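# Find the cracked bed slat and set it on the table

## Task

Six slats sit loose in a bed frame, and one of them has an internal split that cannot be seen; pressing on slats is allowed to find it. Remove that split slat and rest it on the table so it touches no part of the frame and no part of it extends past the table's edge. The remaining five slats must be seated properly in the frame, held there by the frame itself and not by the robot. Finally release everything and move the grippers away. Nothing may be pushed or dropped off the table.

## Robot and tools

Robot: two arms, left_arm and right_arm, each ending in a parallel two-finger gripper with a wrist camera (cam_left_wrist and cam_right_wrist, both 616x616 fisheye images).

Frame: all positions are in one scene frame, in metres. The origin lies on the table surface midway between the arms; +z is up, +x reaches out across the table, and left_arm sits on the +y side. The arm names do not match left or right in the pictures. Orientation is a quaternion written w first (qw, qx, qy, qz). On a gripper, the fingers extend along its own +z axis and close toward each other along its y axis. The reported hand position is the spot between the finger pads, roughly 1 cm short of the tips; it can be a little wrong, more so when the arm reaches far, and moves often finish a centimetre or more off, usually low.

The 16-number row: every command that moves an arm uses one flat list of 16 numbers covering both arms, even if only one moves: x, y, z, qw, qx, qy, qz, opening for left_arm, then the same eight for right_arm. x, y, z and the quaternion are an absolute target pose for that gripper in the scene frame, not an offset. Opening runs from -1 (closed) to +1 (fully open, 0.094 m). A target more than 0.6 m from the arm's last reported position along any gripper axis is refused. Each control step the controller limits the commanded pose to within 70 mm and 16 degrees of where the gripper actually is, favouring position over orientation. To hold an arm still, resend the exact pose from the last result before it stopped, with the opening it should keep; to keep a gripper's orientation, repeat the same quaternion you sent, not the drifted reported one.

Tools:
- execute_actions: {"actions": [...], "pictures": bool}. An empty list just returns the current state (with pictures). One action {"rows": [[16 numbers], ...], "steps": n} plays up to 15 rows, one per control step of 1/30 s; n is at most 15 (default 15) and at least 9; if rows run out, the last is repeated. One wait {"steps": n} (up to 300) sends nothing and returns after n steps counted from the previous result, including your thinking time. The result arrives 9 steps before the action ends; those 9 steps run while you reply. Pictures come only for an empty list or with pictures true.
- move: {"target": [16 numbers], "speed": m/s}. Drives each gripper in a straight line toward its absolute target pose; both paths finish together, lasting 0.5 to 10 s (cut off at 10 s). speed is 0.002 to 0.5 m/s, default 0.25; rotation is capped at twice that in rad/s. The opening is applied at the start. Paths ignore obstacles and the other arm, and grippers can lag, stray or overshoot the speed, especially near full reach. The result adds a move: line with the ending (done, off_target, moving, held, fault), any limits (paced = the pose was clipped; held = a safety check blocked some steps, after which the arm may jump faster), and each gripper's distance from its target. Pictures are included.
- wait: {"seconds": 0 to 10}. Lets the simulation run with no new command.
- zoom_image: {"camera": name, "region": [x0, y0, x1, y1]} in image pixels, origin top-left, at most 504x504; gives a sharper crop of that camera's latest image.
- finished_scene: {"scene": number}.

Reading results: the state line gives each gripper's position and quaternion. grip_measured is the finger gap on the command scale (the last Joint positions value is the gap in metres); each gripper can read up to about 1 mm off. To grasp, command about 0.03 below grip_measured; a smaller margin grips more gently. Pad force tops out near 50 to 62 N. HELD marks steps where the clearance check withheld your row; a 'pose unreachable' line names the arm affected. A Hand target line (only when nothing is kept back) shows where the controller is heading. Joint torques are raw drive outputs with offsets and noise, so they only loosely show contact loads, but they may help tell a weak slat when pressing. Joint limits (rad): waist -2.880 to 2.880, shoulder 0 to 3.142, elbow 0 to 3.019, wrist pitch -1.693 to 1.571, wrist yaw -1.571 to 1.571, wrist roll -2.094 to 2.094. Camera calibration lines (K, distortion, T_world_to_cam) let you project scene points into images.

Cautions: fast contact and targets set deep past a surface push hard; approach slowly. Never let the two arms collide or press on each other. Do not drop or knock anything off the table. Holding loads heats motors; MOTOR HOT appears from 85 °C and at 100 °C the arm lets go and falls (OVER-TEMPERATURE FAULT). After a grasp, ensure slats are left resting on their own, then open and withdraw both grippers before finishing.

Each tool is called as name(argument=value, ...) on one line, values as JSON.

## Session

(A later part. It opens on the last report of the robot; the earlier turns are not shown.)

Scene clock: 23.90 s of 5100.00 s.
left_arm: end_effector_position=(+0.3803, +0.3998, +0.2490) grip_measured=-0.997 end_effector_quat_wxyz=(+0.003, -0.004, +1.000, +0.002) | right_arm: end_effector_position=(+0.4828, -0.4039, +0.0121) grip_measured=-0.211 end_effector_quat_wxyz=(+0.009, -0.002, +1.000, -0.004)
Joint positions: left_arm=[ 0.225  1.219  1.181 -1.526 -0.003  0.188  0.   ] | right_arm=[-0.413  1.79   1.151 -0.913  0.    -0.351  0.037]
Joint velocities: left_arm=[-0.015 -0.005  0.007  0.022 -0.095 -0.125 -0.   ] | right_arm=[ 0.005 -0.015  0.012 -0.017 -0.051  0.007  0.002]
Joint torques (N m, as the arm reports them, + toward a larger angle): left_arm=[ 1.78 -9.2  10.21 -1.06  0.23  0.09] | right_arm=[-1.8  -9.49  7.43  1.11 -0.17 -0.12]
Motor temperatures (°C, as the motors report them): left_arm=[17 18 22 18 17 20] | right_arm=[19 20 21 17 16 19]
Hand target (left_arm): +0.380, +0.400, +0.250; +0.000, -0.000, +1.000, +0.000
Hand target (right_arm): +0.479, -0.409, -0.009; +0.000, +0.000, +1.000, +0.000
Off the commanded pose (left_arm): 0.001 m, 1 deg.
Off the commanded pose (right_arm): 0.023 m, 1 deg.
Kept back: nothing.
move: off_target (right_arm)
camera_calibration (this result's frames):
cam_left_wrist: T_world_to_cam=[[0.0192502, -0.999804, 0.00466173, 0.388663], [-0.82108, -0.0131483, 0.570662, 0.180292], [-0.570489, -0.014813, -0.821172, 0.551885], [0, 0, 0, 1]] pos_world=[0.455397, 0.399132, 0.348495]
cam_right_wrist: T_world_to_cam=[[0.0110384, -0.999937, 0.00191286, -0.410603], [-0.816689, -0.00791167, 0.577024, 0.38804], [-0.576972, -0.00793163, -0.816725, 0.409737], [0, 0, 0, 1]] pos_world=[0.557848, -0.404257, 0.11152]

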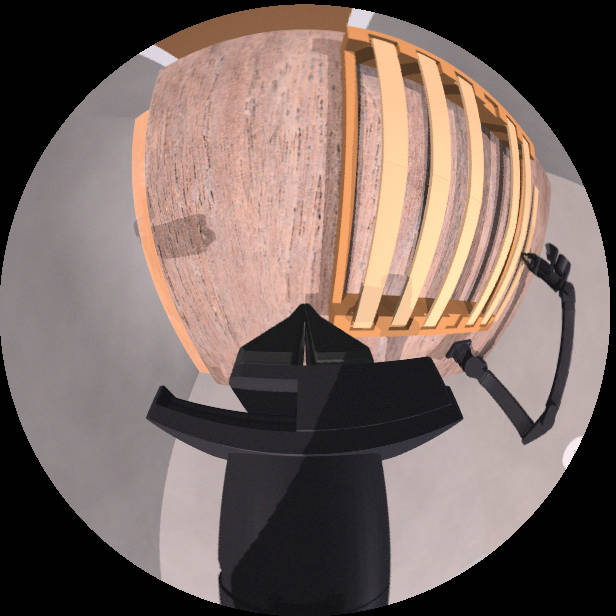

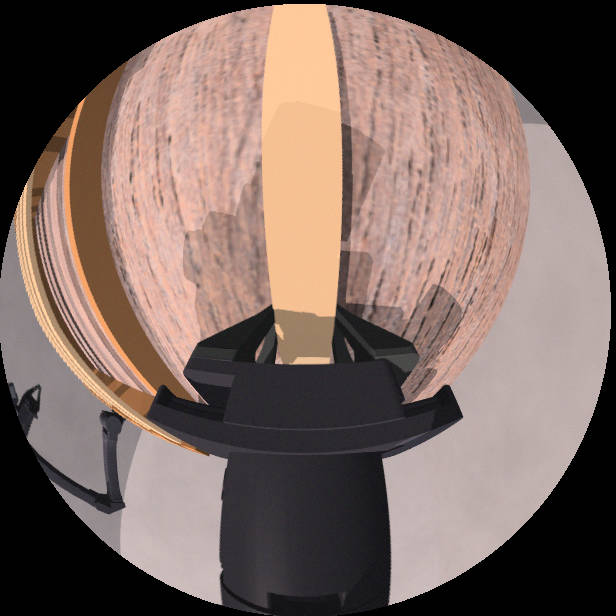

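move(target=[0.38,0.4,0.25,0,0,1,0,-1,0.48,-0.405,0.01,0,0,1,0,0.5], speed=0.03)

move(target=[0.38,0.4,0.25,0,0,1,0,-1,0.36,-0.36,0.28,0,0,1,0,0.5], speed=0.25)

Scene clock: 24.87 s of 5100.00 s.
left_arm: end_effector_position=(+0.3803, +0.3998, +0.2490) grip_measured=-0.997 end_effector_quat_wxyz=(+0.003, -0.004, +1.000, +0.002) | right_arm: end_effector_position=(+0.4819, -0.4036, +0.0121) grip_measured=+0.499 end_effector_quat_wxyz=(+0.008, -0.002, +1.000, -0.003)
Joint positions: left_arm=[ 0.225  1.219  1.181 -1.526 -0.003  0.188  0.   ] | right_arm=[-0.413  1.79   1.151 -0.916  0.001 -0.351  0.07 ]
Joint velocities: left_arm=[-0.015 -0.005  0.007 -0.012  0.022 -0.051 -0.   ] | right_arm=[-0.005  0.005 -0.022 -0.027  0.051 -0.066 -0.001]
Joint torques (N m, as the arm reports them, + toward a larger angle): left_arm=[ 1.9  -9.14 10.19 -1.06  0.23  0.08] | right_arm=[ -0.94 -11.94   8.64  -0.26  -0.17  -0.01]
Motor temperatures (°C, as the motors report them): left_arm=[17 18 22 18 17 20] | right_arm=[19 20 21 17 16 19]
Hand target (left_arm): +0.380, +0.400, +0.250; +0.000, -0.000, +1.000, +0.000
Hand target (right_arm): +0.480, -0.405, +0.010; +0.000, -0.000, +1.000, -0.000
Off the commanded pose (left_arm): 0.001 m, 1 deg.
Off the commanded pose (right_arm): 0.003 m, 1 deg.
Kept back: nothing.
move: done
camera_calibration (this result's frames):
cam_left_wrist: T_world_to_cam=[[0.0192502, -0.999804, 0.00466173, 0.388663], [-0.82108, -0.0131483, 0.570662, 0.180292], [-0.570489, -0.014813, -0.821172, 0.551885], [0, 0, 0, 1]] pos_world=[0.455397, 0.399132, 0.348495]
cam_right_wrist: T_world_to_cam=[[0.0110367, -0.999939, 0.000933593, -0.410323], [-0.814539, -0.00844884, 0.580048, 0.386023], [-0.580004, -0.00716228, -0.814582, 0.41095], [0, 0, 0, 1]] pos_world=[0.557312, -0.404093, 0.111224]

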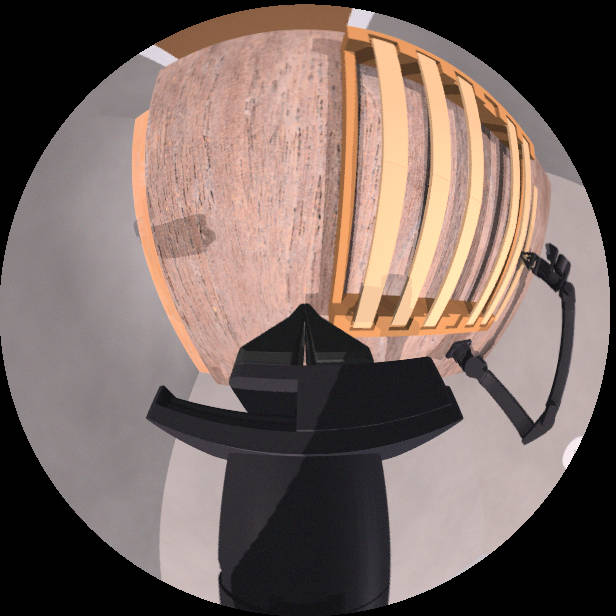

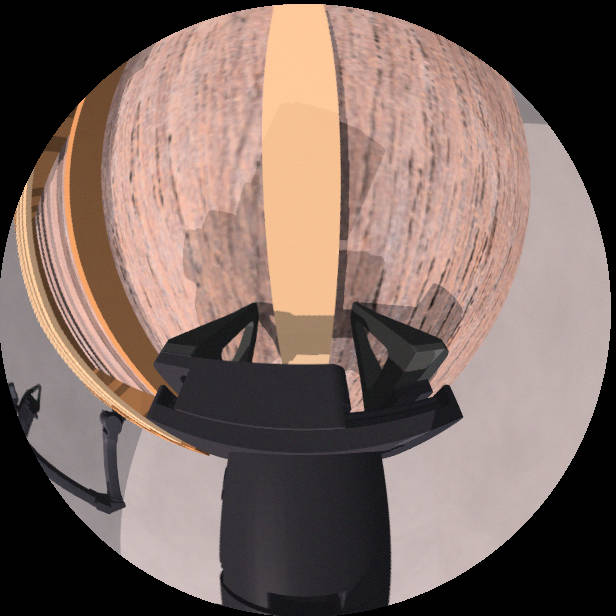

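Scene clock: 26.50 s of 5100.00 s.
left_arm: end_effector_position=(+0.3803, +0.3998, +0.2490) grip_measured=-0.997 end_effector_quat_wxyz=(+0.003, -0.004, +1.000, +0.002) | right_arm: end_effector_position=(+0.3539, -0.3573, +0.2674) grip_measured=+0.499 end_effector_quat_wxyz=(-0.010, -0.002, +1.000, +0.004)
Joint positions: left_arm=[ 0.225  1.219  1.181 -1.526 -0.003  0.188  0.   ] | right_arm=[-0.413  1.254  1.258 -1.596  0.    -0.351  0.07 ]
Joint velocities: left_arm=[-0.015  0.005 -0.002  0.002 -0.037  0.022  0.   ] | right_arm=[-0.015 -0.005  0.017  0.002  0.022 -0.095 -0.   ]
Joint torques (N m, as the arm reports them, + toward a larger angle): left_arm=[ 1.79 -9.23 10.19 -1.06  0.23  0.09] | right_arm=[-0.9  -6.86 13.18 -0.16 -0.18  0.  ]
Motor temperatures (°C, as the motors report them): left_arm=[17 18 22 18 17 20] | right_arm=[19 20 21 17 16 19]
Hand target (left_arm): +0.380, +0.400, +0.250; +0.000, -0.000, +1.000, +0.000
Hand target (right_arm): +0.360, -0.361, +0.279; +0.000, -0.000, +1.000, +0.000
Off the commanded pose (left_arm): 0.001 m, 1 deg.
Off the commanded pose (right_arm): 0.014 m, 1 deg.
Kept back: nothing.
move: off_target (right_arm)
camera_calibration (this result's frames):
cam_left_wrist: T_world_to_cam=[[0.0192502, -0.999804, 0.00466173, 0.388663], [-0.82108, -0.0131483, 0.570662, 0.180292], [-0.570489, -0.014813, -0.821172, 0.551885], [0, 0, 0, 1]] pos_world=[0.455397, 0.399132, 0.348495]
cam_right_wrist: T_world_to_cam=[[0.0108329, -0.999863, -0.012519, -0.359116], [-0.793728, -0.0162128, 0.608057, 0.116448], [-0.608177, 0.00334963, -0.793795, 0.553188], [0, 0, 0, 1]] pos_world=[0.432754, -0.359032, 0.363815]

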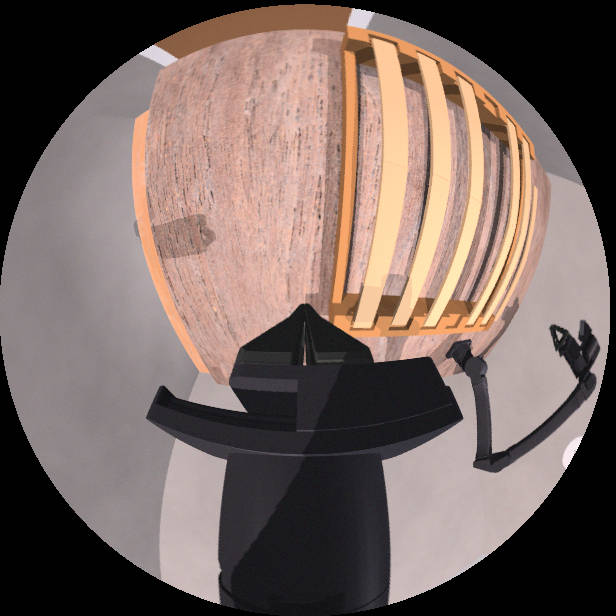

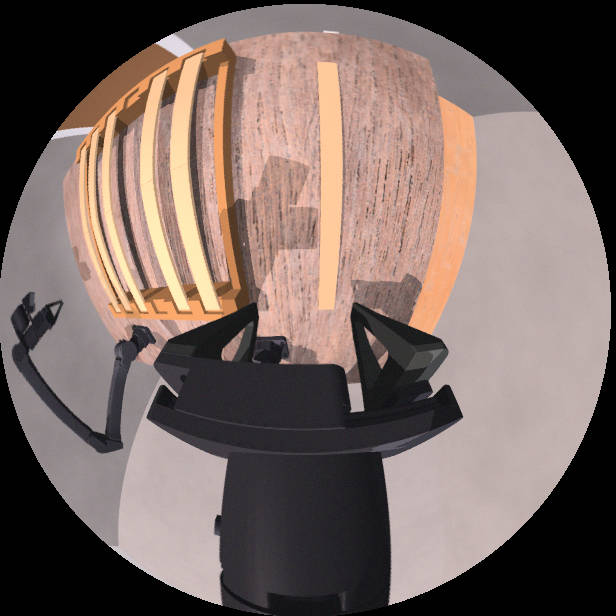

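finished_scene(scene=2)

The scene is finished: the task was done.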